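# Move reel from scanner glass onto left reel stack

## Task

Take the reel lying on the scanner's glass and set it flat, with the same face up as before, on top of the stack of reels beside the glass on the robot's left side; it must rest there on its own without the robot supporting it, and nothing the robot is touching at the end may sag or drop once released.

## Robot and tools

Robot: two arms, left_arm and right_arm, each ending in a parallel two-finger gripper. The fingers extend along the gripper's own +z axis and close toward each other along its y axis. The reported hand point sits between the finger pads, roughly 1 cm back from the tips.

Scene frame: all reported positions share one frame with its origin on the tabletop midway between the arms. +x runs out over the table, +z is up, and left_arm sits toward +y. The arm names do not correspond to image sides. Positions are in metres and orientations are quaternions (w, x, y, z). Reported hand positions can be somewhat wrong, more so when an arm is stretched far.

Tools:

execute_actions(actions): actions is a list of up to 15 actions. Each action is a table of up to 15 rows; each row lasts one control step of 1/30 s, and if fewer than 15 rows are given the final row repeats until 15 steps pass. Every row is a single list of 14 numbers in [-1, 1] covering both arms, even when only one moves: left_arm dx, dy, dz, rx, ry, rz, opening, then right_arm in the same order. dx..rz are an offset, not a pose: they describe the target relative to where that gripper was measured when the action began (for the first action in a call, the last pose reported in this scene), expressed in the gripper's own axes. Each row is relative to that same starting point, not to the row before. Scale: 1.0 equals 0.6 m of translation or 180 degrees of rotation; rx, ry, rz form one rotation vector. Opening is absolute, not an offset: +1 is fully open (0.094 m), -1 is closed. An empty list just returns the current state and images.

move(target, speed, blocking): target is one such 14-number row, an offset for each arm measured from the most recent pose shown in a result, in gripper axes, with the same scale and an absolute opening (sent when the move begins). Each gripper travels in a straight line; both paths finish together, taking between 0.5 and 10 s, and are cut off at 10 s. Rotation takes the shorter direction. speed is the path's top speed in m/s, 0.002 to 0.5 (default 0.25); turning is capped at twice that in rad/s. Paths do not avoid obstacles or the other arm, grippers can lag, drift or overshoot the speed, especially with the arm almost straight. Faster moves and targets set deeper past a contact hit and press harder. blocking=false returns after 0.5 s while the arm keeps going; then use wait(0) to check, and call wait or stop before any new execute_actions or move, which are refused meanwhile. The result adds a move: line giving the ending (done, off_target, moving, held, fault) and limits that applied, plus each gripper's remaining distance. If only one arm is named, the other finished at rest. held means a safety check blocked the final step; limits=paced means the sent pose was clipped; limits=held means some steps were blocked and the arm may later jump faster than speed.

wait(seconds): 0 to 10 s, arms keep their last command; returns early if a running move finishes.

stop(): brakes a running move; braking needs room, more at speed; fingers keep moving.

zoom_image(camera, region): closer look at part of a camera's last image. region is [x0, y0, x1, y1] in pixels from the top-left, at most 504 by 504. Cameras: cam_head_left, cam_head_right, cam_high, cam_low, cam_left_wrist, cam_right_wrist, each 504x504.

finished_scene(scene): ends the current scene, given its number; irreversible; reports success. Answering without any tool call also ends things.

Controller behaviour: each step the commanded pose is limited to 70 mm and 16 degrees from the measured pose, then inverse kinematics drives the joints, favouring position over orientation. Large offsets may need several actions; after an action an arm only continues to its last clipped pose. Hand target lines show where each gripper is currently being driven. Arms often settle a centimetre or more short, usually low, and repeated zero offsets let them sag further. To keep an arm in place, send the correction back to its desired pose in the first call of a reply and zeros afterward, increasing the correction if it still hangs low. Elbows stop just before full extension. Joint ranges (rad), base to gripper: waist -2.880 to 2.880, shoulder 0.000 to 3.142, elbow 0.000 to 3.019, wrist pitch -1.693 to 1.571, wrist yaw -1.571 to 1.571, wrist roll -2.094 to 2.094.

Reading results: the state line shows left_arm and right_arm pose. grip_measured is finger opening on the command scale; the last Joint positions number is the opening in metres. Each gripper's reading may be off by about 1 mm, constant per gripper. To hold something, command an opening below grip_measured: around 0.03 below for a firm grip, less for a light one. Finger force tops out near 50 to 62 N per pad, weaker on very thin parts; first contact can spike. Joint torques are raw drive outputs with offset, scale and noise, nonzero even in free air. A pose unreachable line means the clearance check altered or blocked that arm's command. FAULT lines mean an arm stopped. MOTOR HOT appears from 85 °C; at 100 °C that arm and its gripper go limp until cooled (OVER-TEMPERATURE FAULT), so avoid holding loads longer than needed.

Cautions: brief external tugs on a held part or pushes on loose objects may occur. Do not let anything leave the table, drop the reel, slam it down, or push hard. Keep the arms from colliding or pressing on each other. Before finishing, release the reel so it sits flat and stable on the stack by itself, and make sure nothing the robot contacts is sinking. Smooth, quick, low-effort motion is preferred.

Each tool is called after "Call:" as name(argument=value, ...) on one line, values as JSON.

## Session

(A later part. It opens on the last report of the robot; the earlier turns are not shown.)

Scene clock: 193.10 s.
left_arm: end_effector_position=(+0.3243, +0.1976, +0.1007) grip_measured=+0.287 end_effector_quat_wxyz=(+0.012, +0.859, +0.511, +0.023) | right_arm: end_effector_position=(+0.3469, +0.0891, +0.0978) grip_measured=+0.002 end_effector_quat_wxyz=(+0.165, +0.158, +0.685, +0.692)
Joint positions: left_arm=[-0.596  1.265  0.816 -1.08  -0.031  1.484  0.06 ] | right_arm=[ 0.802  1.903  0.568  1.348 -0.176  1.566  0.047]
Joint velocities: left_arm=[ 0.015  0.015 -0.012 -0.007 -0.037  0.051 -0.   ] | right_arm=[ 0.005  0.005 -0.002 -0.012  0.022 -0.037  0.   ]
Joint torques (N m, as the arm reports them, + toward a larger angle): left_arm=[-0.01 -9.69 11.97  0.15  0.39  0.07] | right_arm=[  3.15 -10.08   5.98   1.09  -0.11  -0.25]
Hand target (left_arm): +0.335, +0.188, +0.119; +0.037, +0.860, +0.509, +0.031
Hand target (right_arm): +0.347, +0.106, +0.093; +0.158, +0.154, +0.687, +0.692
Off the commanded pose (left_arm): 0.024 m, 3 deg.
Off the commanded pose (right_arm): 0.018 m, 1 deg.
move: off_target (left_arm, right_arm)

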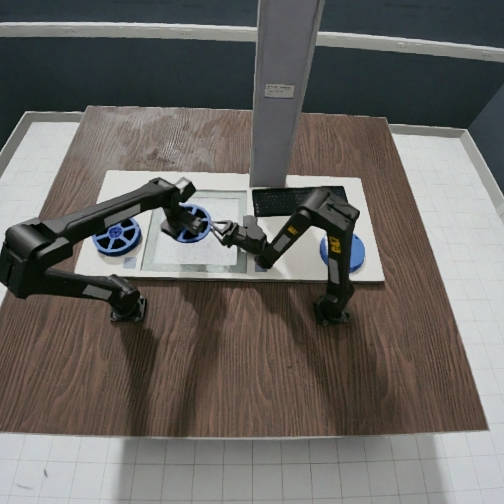

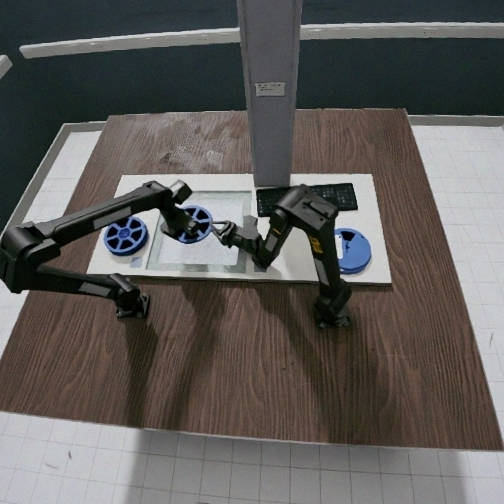

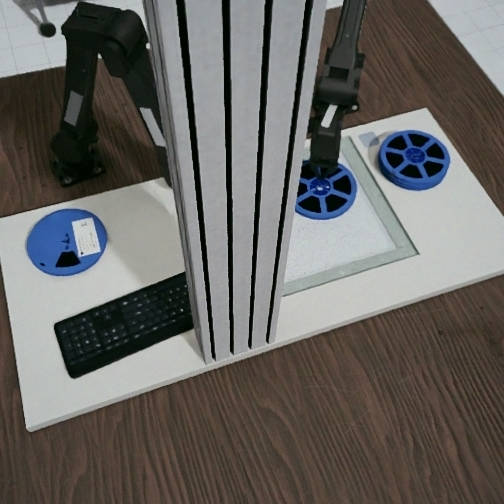

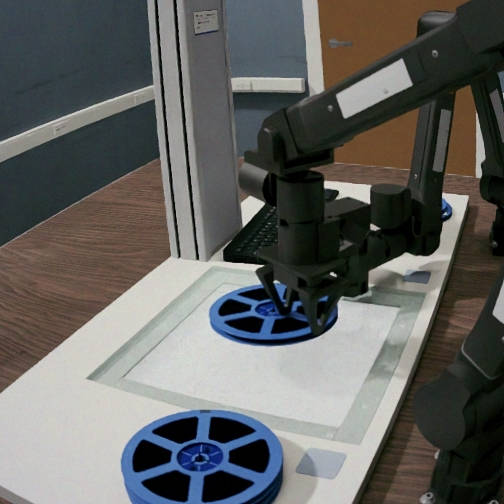

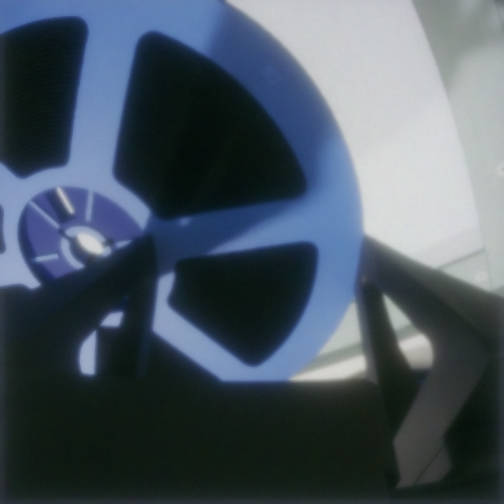

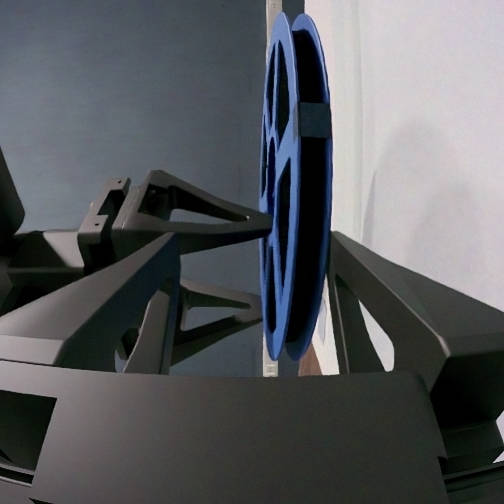

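Right rose; lower finger touching the lower flange. Back off slightly, open wider, lower, then advance.

Call:
execute_actions(actions=[[[0,0.02,-0.03,-0.015,0,0,0.24,0,-0.02,-0.01,0,0,0,0.3]],[[0,0.02,-0.03,-0.015,0,0,0.24,0,-0.03,0,0,0,0,0.3]],[[0,0.02,-0.03,-0.015,0,0,0.24,0,-0.01,0.04,0,0,0,0.3]],[[0,0.02,-0.03,-0.015,0,0,0.24,0,-0.01,0.03,0,0,0,0.3]]])

Scene clock: 197.77 s.
left_arm: end_effector_position=(+0.3251, +0.1977, +0.1080) grip_measured=+0.287 end_effector_quat_wxyz=(+0.022, +0.859, +0.511, +0.030) | right_arm: end_effector_position=(+0.3626, +0.1067, +0.0974) grip_measured=+0.298 end_effector_quat_wxyz=(+0.176, +0.156, +0.667, +0.707)
Joint positions: left_arm=[-0.596  1.241  0.816 -1.08  -0.034  1.484  0.06 ] | right_arm=[ 0.802  1.968  0.639  1.392 -0.163  1.566  0.061]
Joint velocities: left_arm=[-0.005 -0.005  0.012  0.007  0.007  0.007 -0.   ] | right_arm=[-0.005 -0.024 -0.002  0.007 -0.022  0.022 -0.   ]
Joint torques (N m, as the arm reports them, + toward a larger angle): left_arm=[ 0.07 -9.72 11.63  0.04 -0.13  0.05] | right_arm=[  2.37 -11.14   5.04   1.09  -0.05  -0.28]
Hand target (left_arm): +0.334, +0.192, +0.125; +0.040, +0.858, +0.511, +0.040
Hand target (right_arm): +0.364, +0.115, +0.086; +0.172, +0.157, +0.674, +0.701
Off the commanded pose (left_arm): 0.020 m, 2 deg.
Off the commanded pose (right_arm): 0.015 m, 1 deg.

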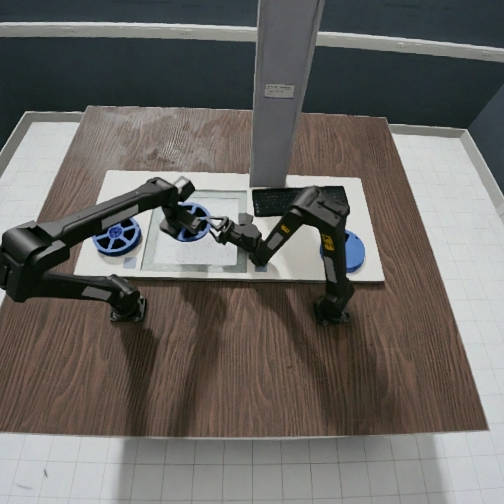

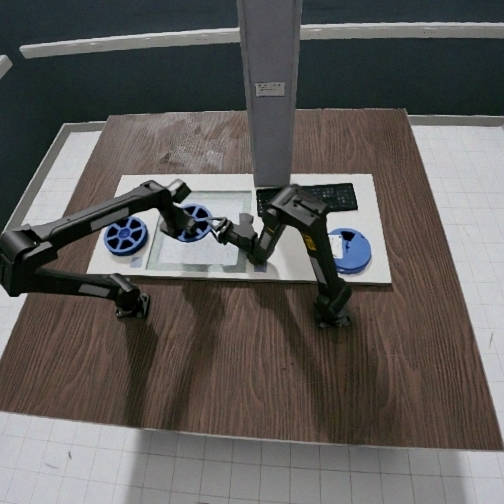

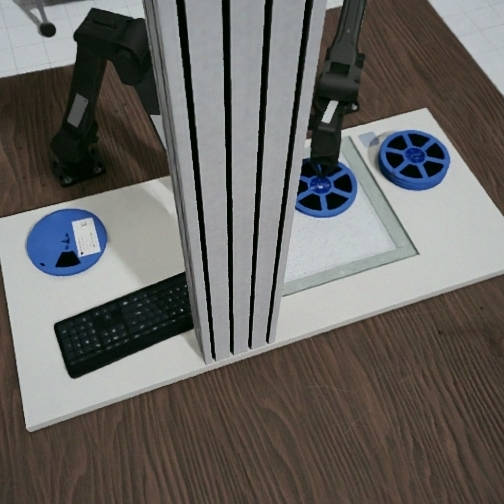

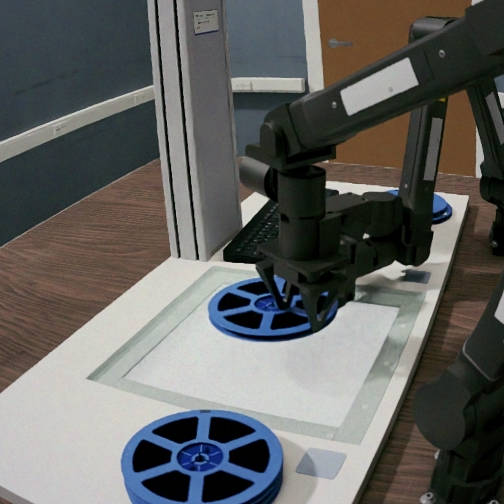

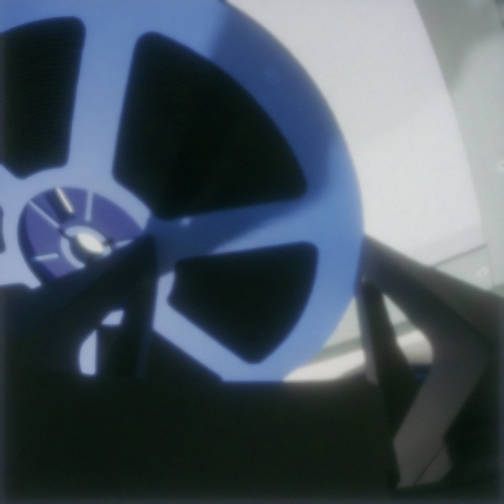

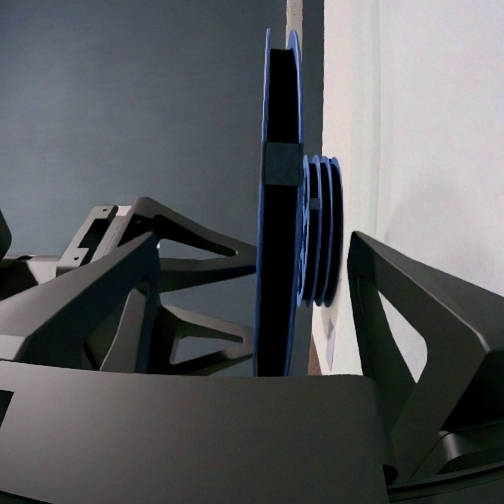

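Call:
execute_actions(actions=[[[0,0.015,-0.02,-0.01,0,0,0.24,0,-0.015,0.025,0.02,0,0,0.1]],[[0,0.015,-0.02,-0.01,0,0,0.24,0,-0.005,0.01,0.005,0,0,-0.2]]])

Scene clock: 203.80 s.
left_arm: end_effector_position=(+0.3251, +0.1977, +0.1080) grip_measured=+0.287 end_effector_quat_wxyz=(+0.022, +0.859, +0.511, +0.030) | right_arm: end_effector_position=(+0.3647, +0.1086, +0.0749) grip_measured=-0.197 end_effector_quat_wxyz=(+0.164, +0.170, +0.699, +0.675)
Joint positions: left_arm=[-0.596  1.241  0.816 -1.08  -0.035  1.484  0.06 ] | right_arm=[ 0.802  1.966  0.645  1.286 -0.16   1.566  0.038]
Joint velocities: left_arm=[-0.005  0.015 -0.002 -0.002 -0.007 -0.007 -0.   ] | right_arm=[-0.005 -0.005 -0.002 -0.012 -0.022  0.007 -0.001]
Joint torques (N m, as the arm reports them, + toward a larger angle): left_arm=[ 0.32 -9.35 10.92  0.14 -0.06  0.05] | right_arm=[  1.96 -13.44   4.63   0.93  -0.07  -0.29]
Hand target (left_arm): +0.332, +0.194, +0.121; +0.036, +0.858, +0.511, +0.038
Hand target (right_arm): +0.367, +0.114, +0.074; +0.164, +0.170, +0.702, +0.672
Off the commanded pose (left_arm): 0.015 m, 2 deg.
Off the commanded pose (right_arm): 0.006 m, 0 deg.

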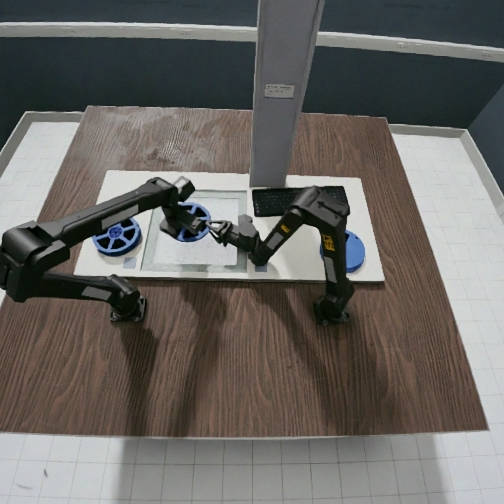

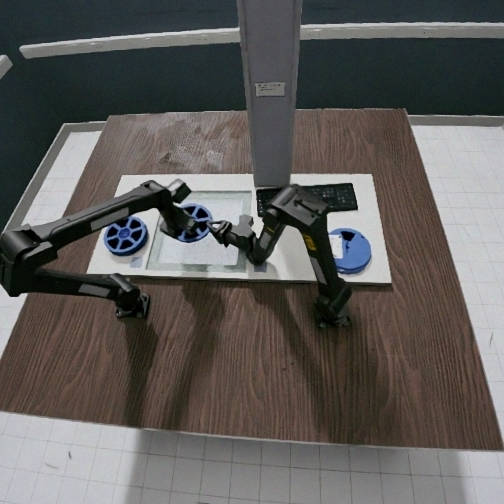

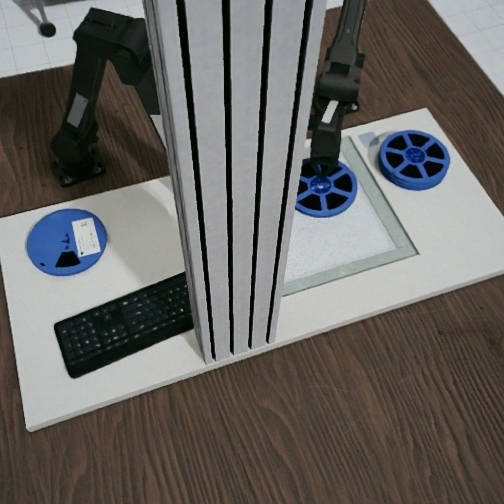

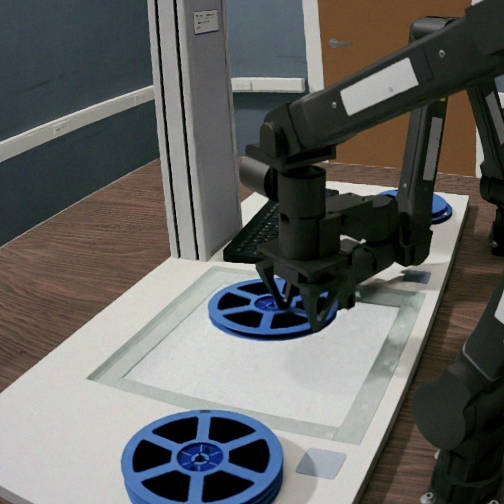

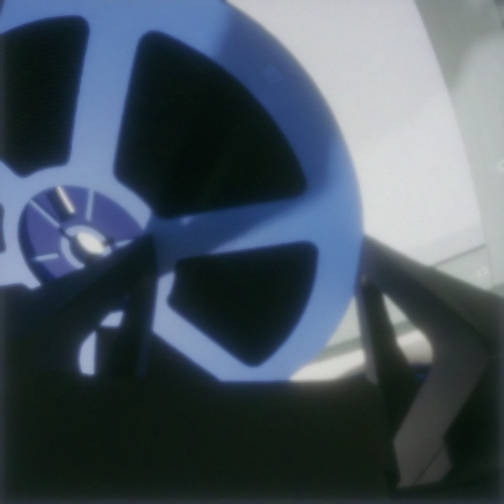

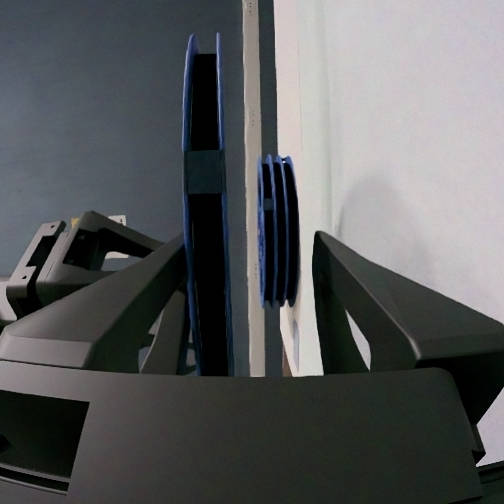

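Call:
execute_actions(actions=[[[0,0.012,-0.02,-0.01,0,0,0.24,0,0.024,0,-0.021,0,0,-0.2]]])

Scene clock: 206.70 s.
left_arm: end_effector_position=(+0.3251, +0.1977, +0.1081) grip_measured=+0.287 end_effector_quat_wxyz=(+0.022, +0.859, +0.511, +0.030) | right_arm: end_effector_position=(+0.3648, +0.1087, +0.0864) grip_measured=-0.198 end_effector_quat_wxyz=(+0.170, +0.164, +0.684, +0.691)
Joint positions: left_arm=[-0.596  1.241  0.816 -1.08  -0.035  1.484  0.06 ] | right_arm=[ 0.802  1.966  0.645  1.333 -0.16   1.566  0.038]
Joint velocities: left_arm=[-0.005 -0.005  0.007 -0.012 -0.007  0.022 -0.   ] | right_arm=[-0.015 -0.015 -0.002  0.002 -0.066  0.007  0.   ]
Joint torques (N m, as the arm reports them, + toward a larger angle): left_arm=[ 0.11 -9.43 10.57  0.11 -0.09  0.04] | right_arm=[  1.83 -12.96   3.64   2.6   -0.14  -0.18]
Hand target (left_arm): +0.331, +0.194, +0.120; +0.036, +0.858, +0.511, +0.038
Hand target (right_arm): +0.365, +0.109, +0.089; +0.169, +0.165, +0.676, +0.698
Off the commanded pose (left_arm): 0.014 m, 2 deg.
Off the commanded pose (right_arm): 0.003 m, 1 deg.

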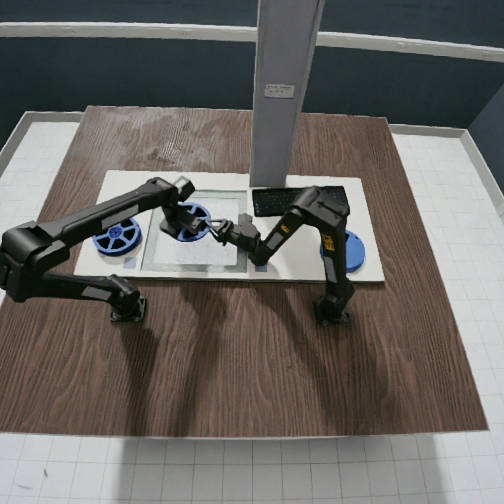

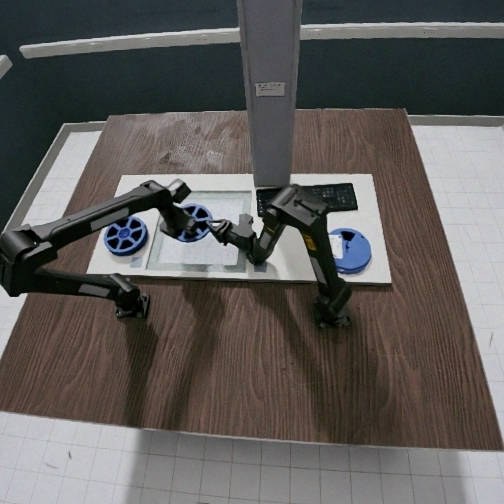

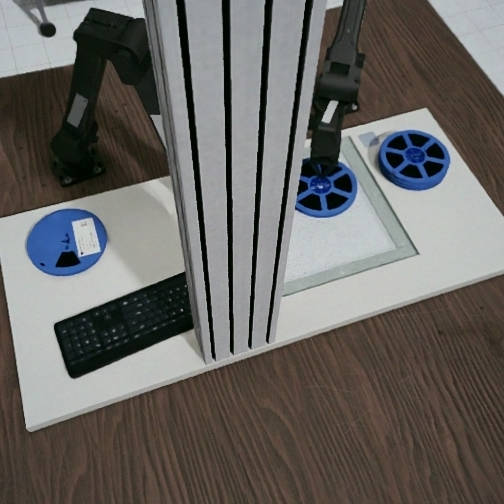

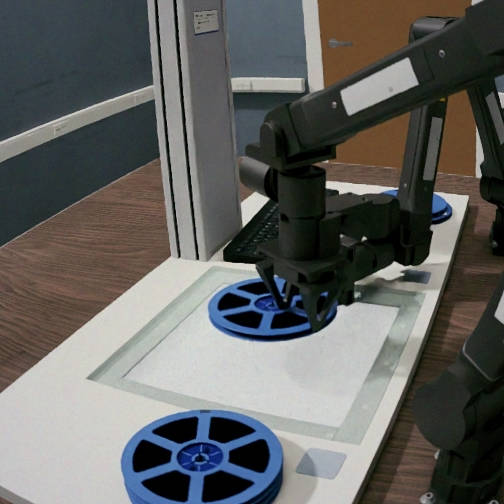

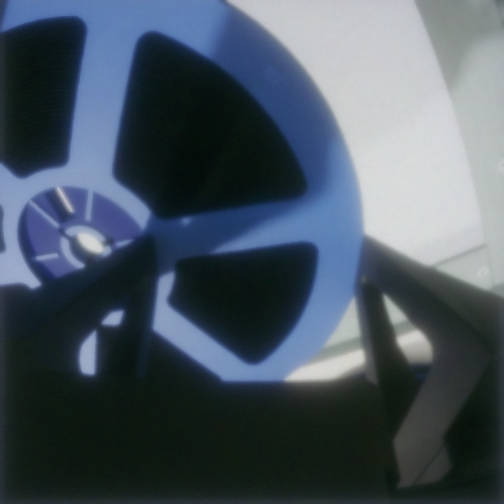

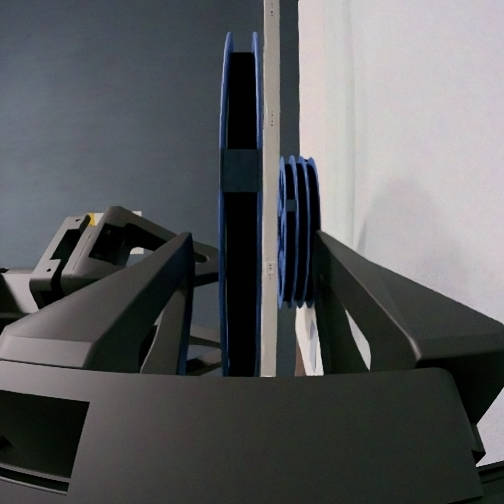

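Raise ~3 mm more and close.

Call:
execute_actions(actions=[[[0,0.012,-0.02,-0.01,0,0,0.24,0,0.011,0,-0.009,0,0,-0.45]],[[0,0.012,-0.02,-0.01,0,0,0.24,0,0.004,0,-0.004,0,0,-0.68]],[[0,0.012,-0.02,-0.01,0,0,0.24,0,0.004,0,-0.004,0,0,-0.85]]])

Scene clock: 210.80 s.
left_arm: end_effector_position=(+0.3252, +0.1978, +0.1081) grip_measured=+0.287 end_effector_quat_wxyz=(+0.022, +0.859, +0.511, +0.030) | right_arm: end_effector_position=(+0.3648, +0.1087, +0.0880) grip_measured=-0.785 end_effector_quat_wxyz=(+0.171, +0.163, +0.681, +0.693)
Joint positions: left_arm=[-0.596  1.241  0.816 -1.08  -0.035  1.484  0.06 ] | right_arm=[ 0.802  1.966  0.645  1.34  -0.16   1.568  0.01 ]
Joint velocities: left_arm=[-0.005  0.005  0.002 -0.002  0.066 -0.007 -0.001] | right_arm=[-0.015 -0.015  0.017  0.002  0.037 -0.11  -0.   ]
Joint torques (N m, as the arm reports them, + toward a larger angle): left_arm=[ 0.23 -9.65 10.55  0.07 -0.07  0.05] | right_arm=[  1.77 -13.37   3.52   2.24  -0.15  -0.26]
Hand target (left_arm): +0.331, +0.194, +0.121; +0.036, +0.858, +0.511, +0.038
Hand target (right_arm): +0.365, +0.109, +0.090; +0.172, +0.162, +0.677, +0.697
Off the commanded pose (left_arm): 0.014 m, 2 deg.
Off the commanded pose (right_arm): 0.002 m, 1 deg.

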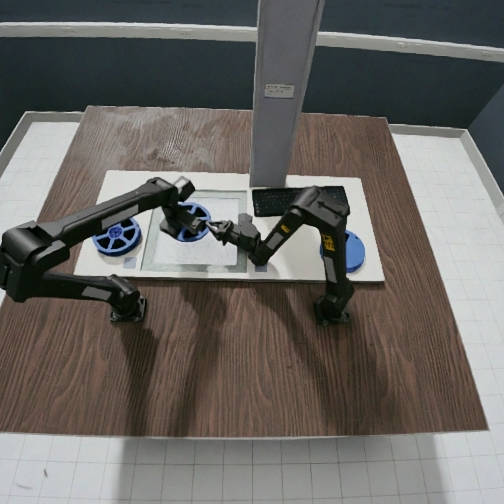

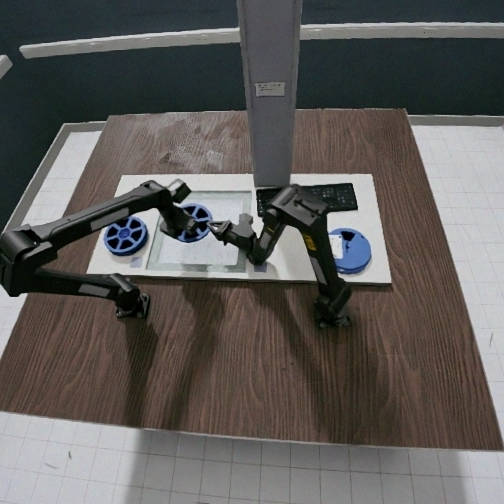

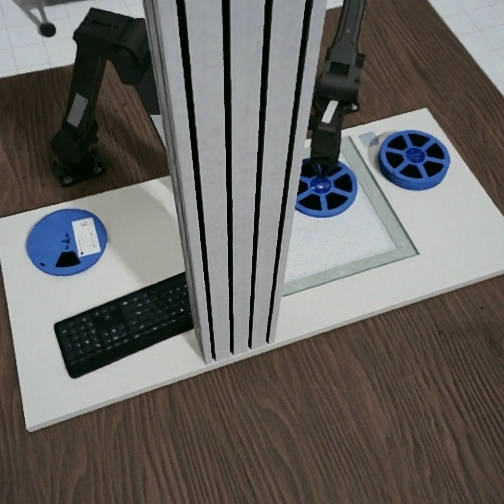

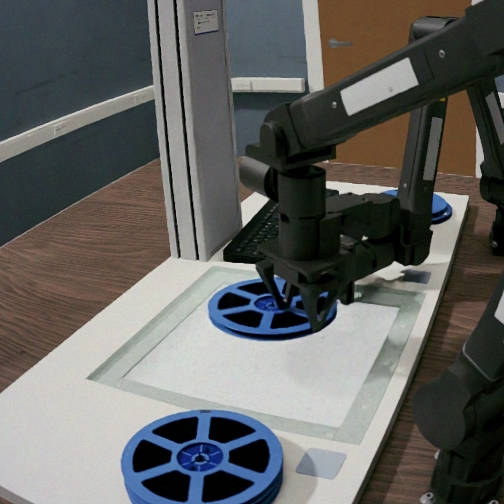

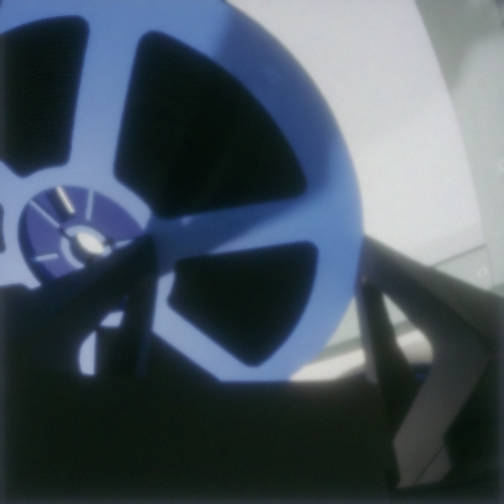

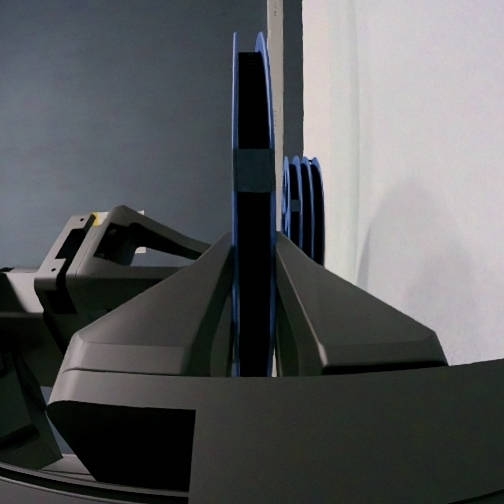

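Call:
execute_actions(actions=[[[0,0.012,-0.02,-0.01,0,0,0.5,0,0.004,0,-0.004,0,0,-0.85]],[[0,0.012,-0.1,-0.01,0,0,0.5,0,0.004,0,-0.004,0,0,-0.85]]])

Call:
move(target=[0.305, -0.243, -0.33, 0, 0, -0.24, 0.5, 0,0.004,0,-0.004,0,0,-0.85], speed=0.25)

Scene clock: 217.87 s.
left_arm: end_effector_position=(+0.3156, +0.2043, +0.1536) grip_measured=+0.498 end_effector_quat_wxyz=(+0.025, +0.859, +0.511, +0.032) | right_arm: end_effector_position=(+0.3647, +0.1086, +0.0879) grip_measured=-0.785 end_effector_quat_wxyz=(+0.171, +0.164, +0.681, +0.693)
Joint positions: left_arm=[-0.596  1.155  0.875 -1.218 -0.036  1.484  0.07 ] | right_arm=[ 0.802  1.966  0.644  1.34  -0.16   1.568  0.01 ]
Joint velocities: left_arm=[-0.015 -0.005 -0.002 -0.002  0.066  0.022 -0.001] | right_arm=[-0.005  0.005 -0.012  0.007  0.037  0.007 -0.001]
Joint torques (N m, as the arm reports them, + toward a larger angle): left_arm=[-0.28 -6.9  13.76 -0.11 -0.1   0.01] | right_arm=[  1.83 -13.44   3.52   2.25  -0.15  -0.24]
Hand target (left_arm): +0.327, +0.195, +0.171; +0.039, +0.858, +0.511, +0.040
Hand target (right_arm): +0.365, +0.109, +0.090; +0.172, +0.163, +0.677, +0.697
Off the commanded pose (left_arm): 0.022 m, 2 deg.
Off the commanded pose (right_arm): 0.002 m, 1 deg.

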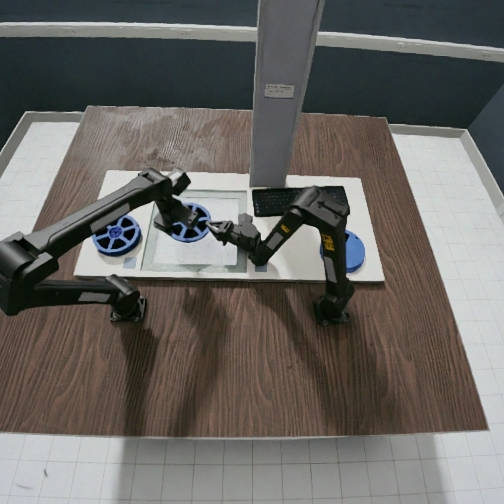

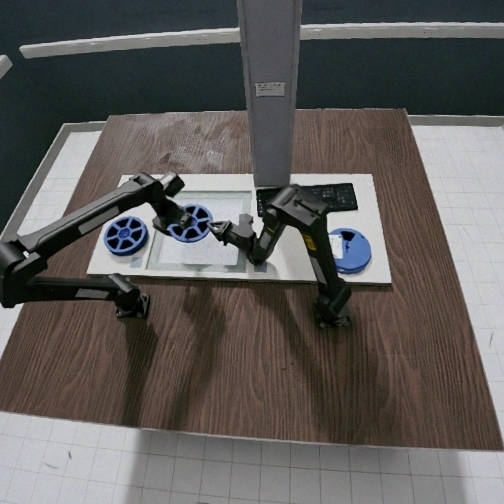

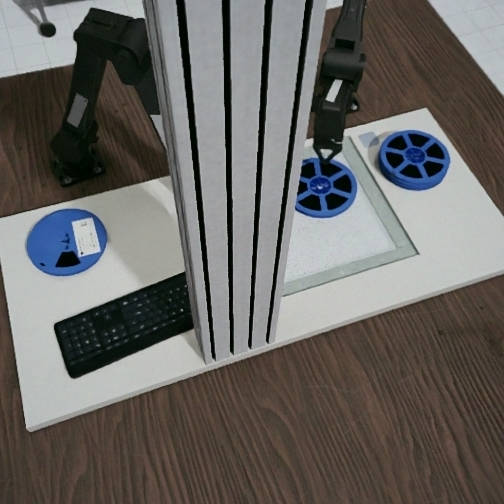

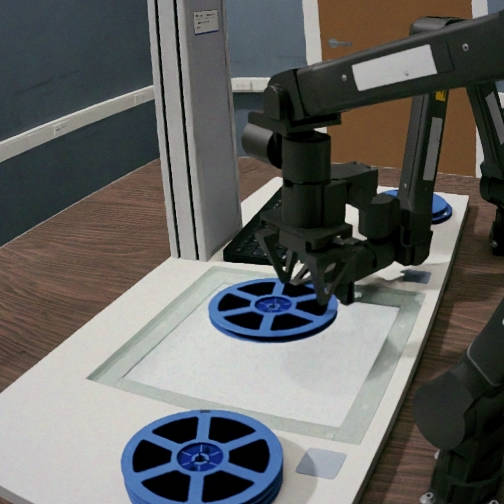

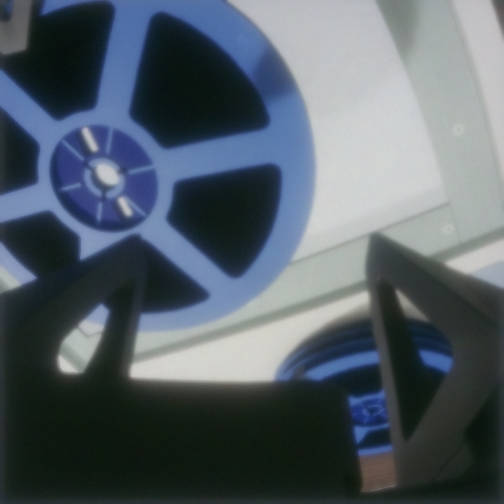

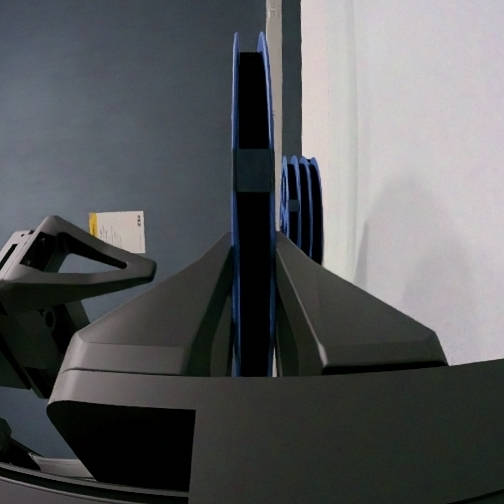

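Scene clock: 219.90 s.
left_arm: end_effector_position=(+0.2562, +0.4407, +0.3254) grip_measured=+0.498 end_effector_quat_wxyz=(+0.069, +0.600, +0.793, +0.085) | right_arm: end_effector_position=(+0.3647, +0.1086, +0.0879) grip_measured=-0.785 end_effector_quat_wxyz=(+0.171, +0.164, +0.681, +0.693)
Joint positions: left_arm=[ 0.317  0.784  1.102 -1.67   0.019  1.622  0.07 ] | right_arm=[ 0.802  1.966  0.644  1.34  -0.16   1.568  0.01 ]
Joint velocities: left_arm=[ 0.005 -0.005  0.002 -0.012 -0.007  0.037 -0.001] | right_arm=[-0.005 -0.015  0.002  0.002 -0.066 -0.037 -0.   ]
Joint torques (N m, as the arm reports them, + toward a larger angle): left_arm=[ 0.35 -1.6  14.29  0.2   0.24  0.11] | right_arm=[  1.71 -13.35   3.51   2.26  -0.15  -0.24]
Hand target (left_arm): +0.261, +0.442, +0.346; +0.080, +0.604, +0.787, +0.100
Hand target (right_arm): +0.365, +0.109, +0.090; +0.172, +0.163, +0.677, +0.697
Off the commanded pose (left_arm): 0.020 m, 8 deg.
Off the commanded pose (right_arm): 0.002 m, 1 deg.
joint sent to its limit (left arm) — the command would take joint 4 (wrist pitch) past its lower limit, so that joint was sent only as far as its limit.
move: off_target (left_arm)

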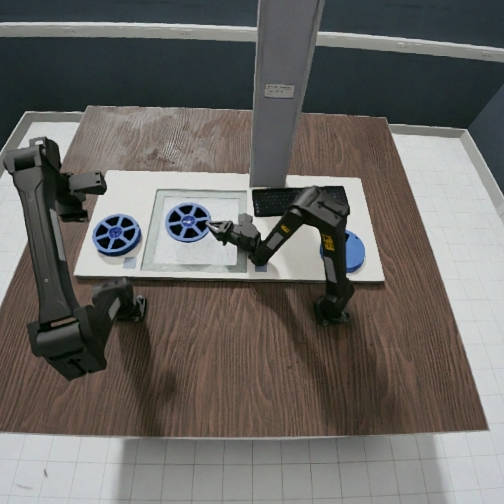

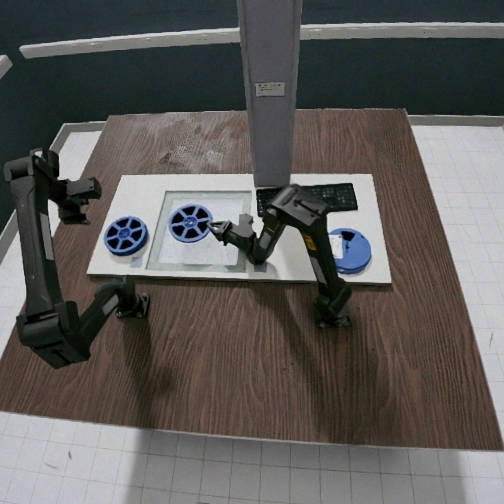

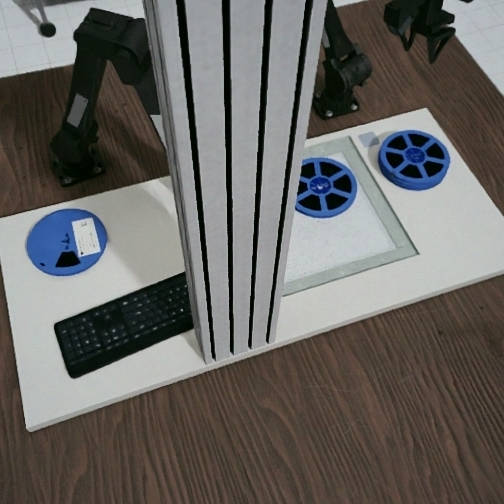

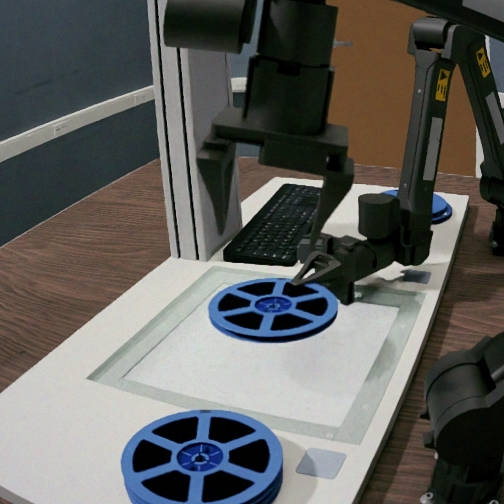

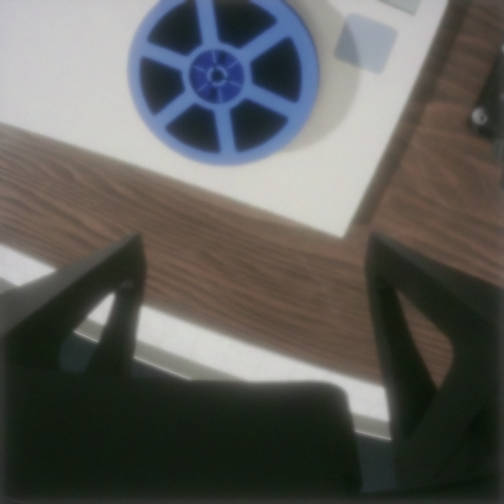

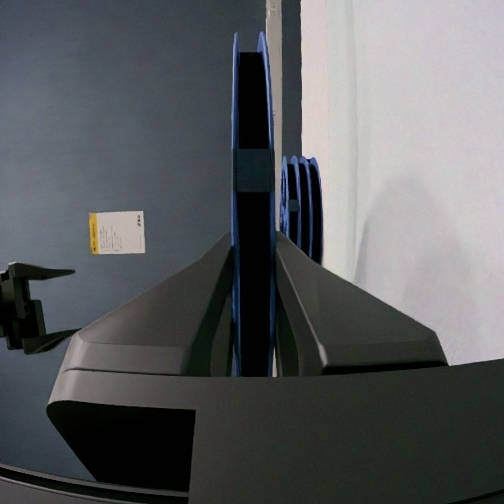

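Call:
move(target=[0, 0, 0, 0, 0, 0, 0.5, 0.275,0.07,0.372,-0.01,0,0,-0.85], speed=0.12)

Scene clock: 225.80 s.
left_arm: end_effector_position=(+0.2562, +0.4407, +0.3254) grip_measured=+0.498 end_effector_quat_wxyz=(+0.069, +0.601, +0.792, +0.085) | right_arm: end_effector_position=(+0.3168, +0.3614, +0.1283) grip_measured=-0.785 end_effector_quat_wxyz=(+0.174, +0.164, +0.680, +0.694)
Joint positions: left_arm=[ 0.317  0.784  1.102 -1.67   0.019  1.625  0.07 ] | right_arm=[1.121 2.137 1.27  0.889 0.165 1.557 0.01 ]
Joint velocities: left_arm=[ 0.005 -0.024 -0.012 -0.002 -0.051 -0.022  0.001] | right_arm=[-0.015 -0.005  0.007 -0.012  0.022 -0.022 -0.001]
Joint torques (N m, as the arm reports them, + toward a larger angle): left_arm=[ 0.35 -2.66  9.56  0.59  0.07  0.  ] | right_arm=[  2.4  -18.36  10.28   1.45  -0.06  -0.32]
Hand target (left_arm): +0.256, +0.441, +0.325; +0.069, +0.600, +0.793, +0.085
Hand target (right_arm): +0.316, +0.379, +0.136; +0.175, +0.159, +0.671, +0.703
Off the commanded pose (left_arm): 0.000 m, 0 deg.
Off the commanded pose (right_arm): 0.021 m, 2 deg.
move: off_target (right_arm)

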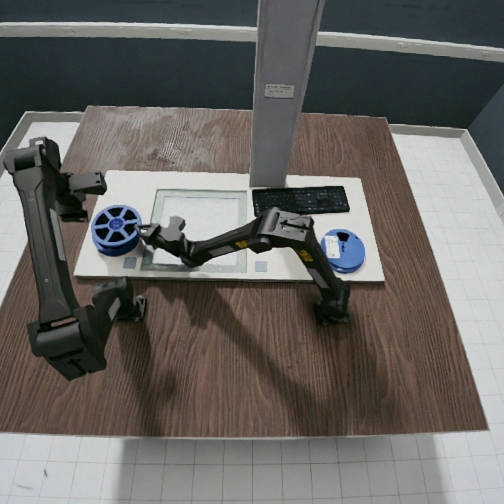

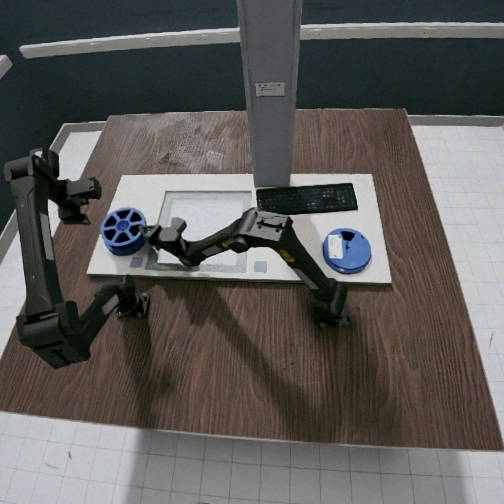

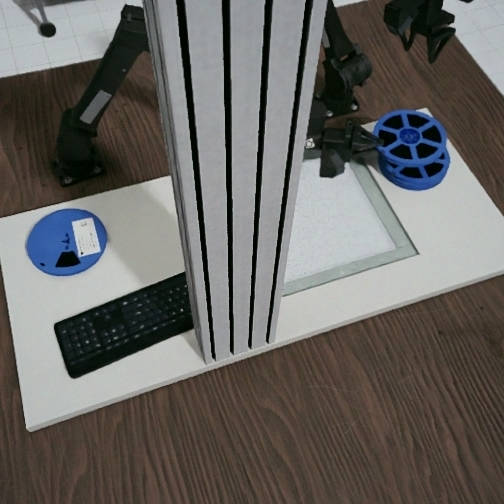

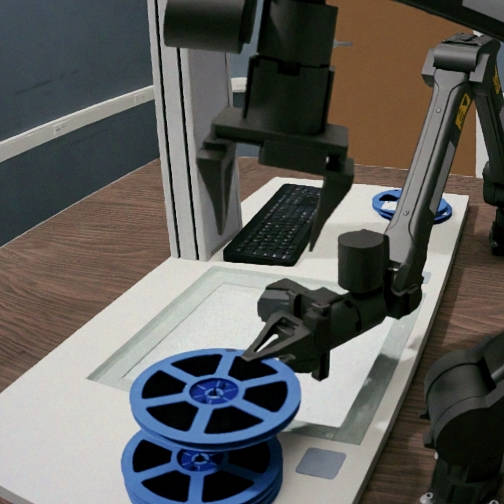

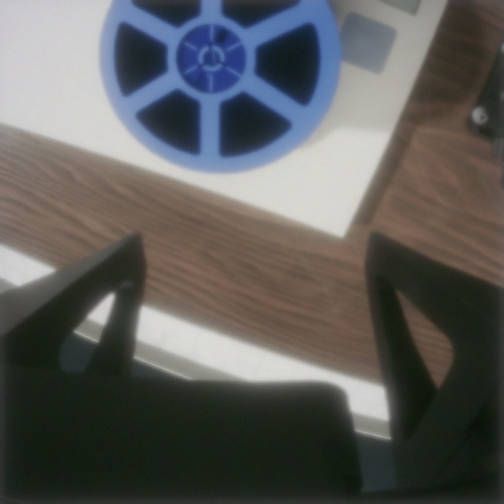

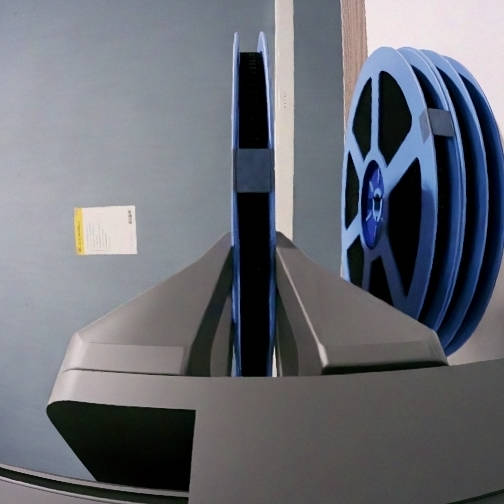

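Lower to just above the pile and re-check.

Call:
move(target=[0, 0, 0, 0, 0, 0, 0.5, 0,-0.07,0.0,-0.005,0,0,-0.85], speed=0.05)

Scene clock: 230.43 s.
left_arm: end_effector_position=(+0.2562, +0.4407, +0.3254) grip_measured=+0.498 end_effector_quat_wxyz=(+0.069, +0.601, +0.792, +0.085) | right_arm: end_effector_position=(+0.3162, +0.3594, +0.0857) grip_measured=-0.785 end_effector_quat_wxyz=(+0.174, +0.164, +0.685, +0.689)
Joint positions: left_arm=[ 0.317  0.784  1.102 -1.67   0.019  1.625  0.07 ] | right_arm=[1.121 2.214 1.27  0.952 0.165 1.557 0.01 ]
Joint velocities: left_arm=[-0.024  0.005  0.012  0.007  0.066  0.081 -0.001] | right_arm=[-0.015 -0.015 -0.007  0.017  0.007  0.007 -0.001]
Joint torques (N m, as the arm reports them, + toward a larger angle): left_arm=[ 0.09 -2.56  9.57  0.54  0.07  0.03] | right_arm=[  1.74 -19.04   6.92   2.84  -0.18  -0.3 ]
Hand target (left_arm): +0.256, +0.441, +0.325; +0.069, +0.601, +0.792, +0.085
Hand target (right_arm): +0.318, +0.362, +0.086; +0.176, +0.162, +0.674, +0.699
Off the commanded pose (left_arm): 0.000 m, 0 deg.
Off the commanded pose (right_arm): 0.003 m, 2 deg.
move: done

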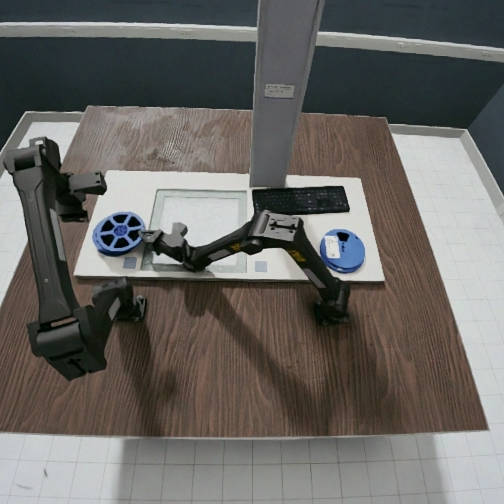

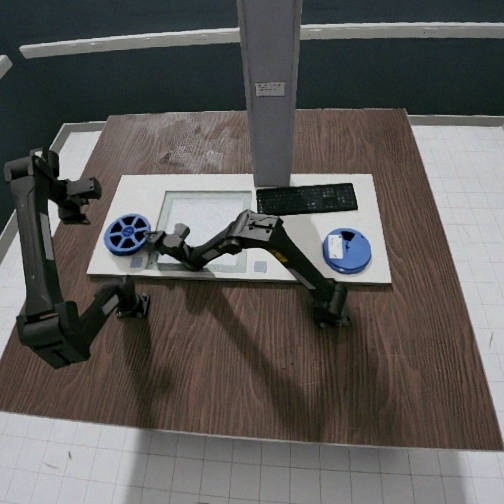

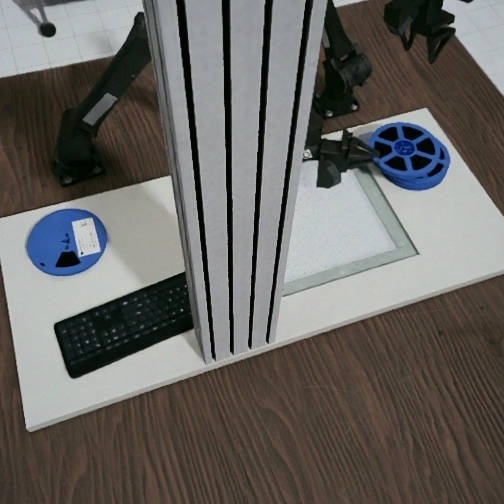

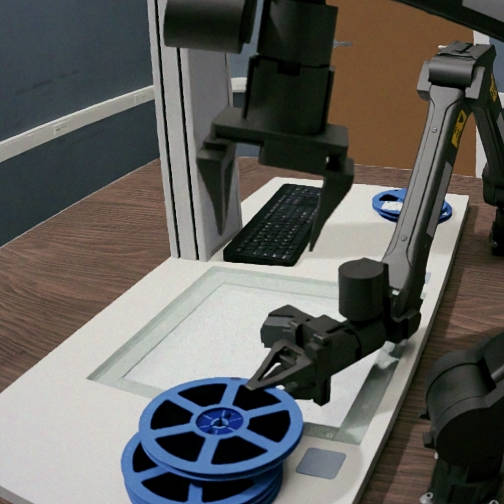

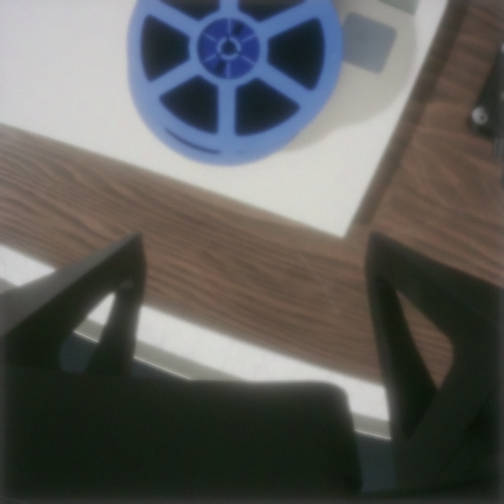

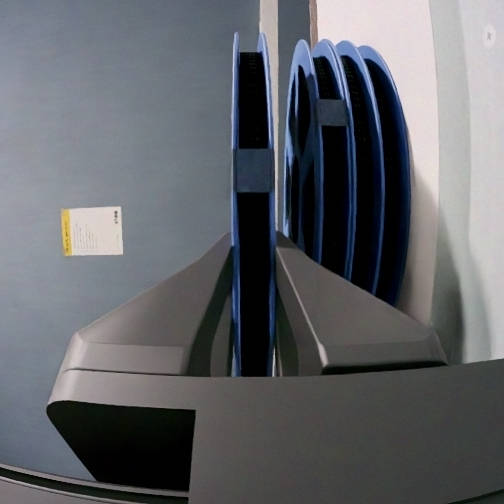

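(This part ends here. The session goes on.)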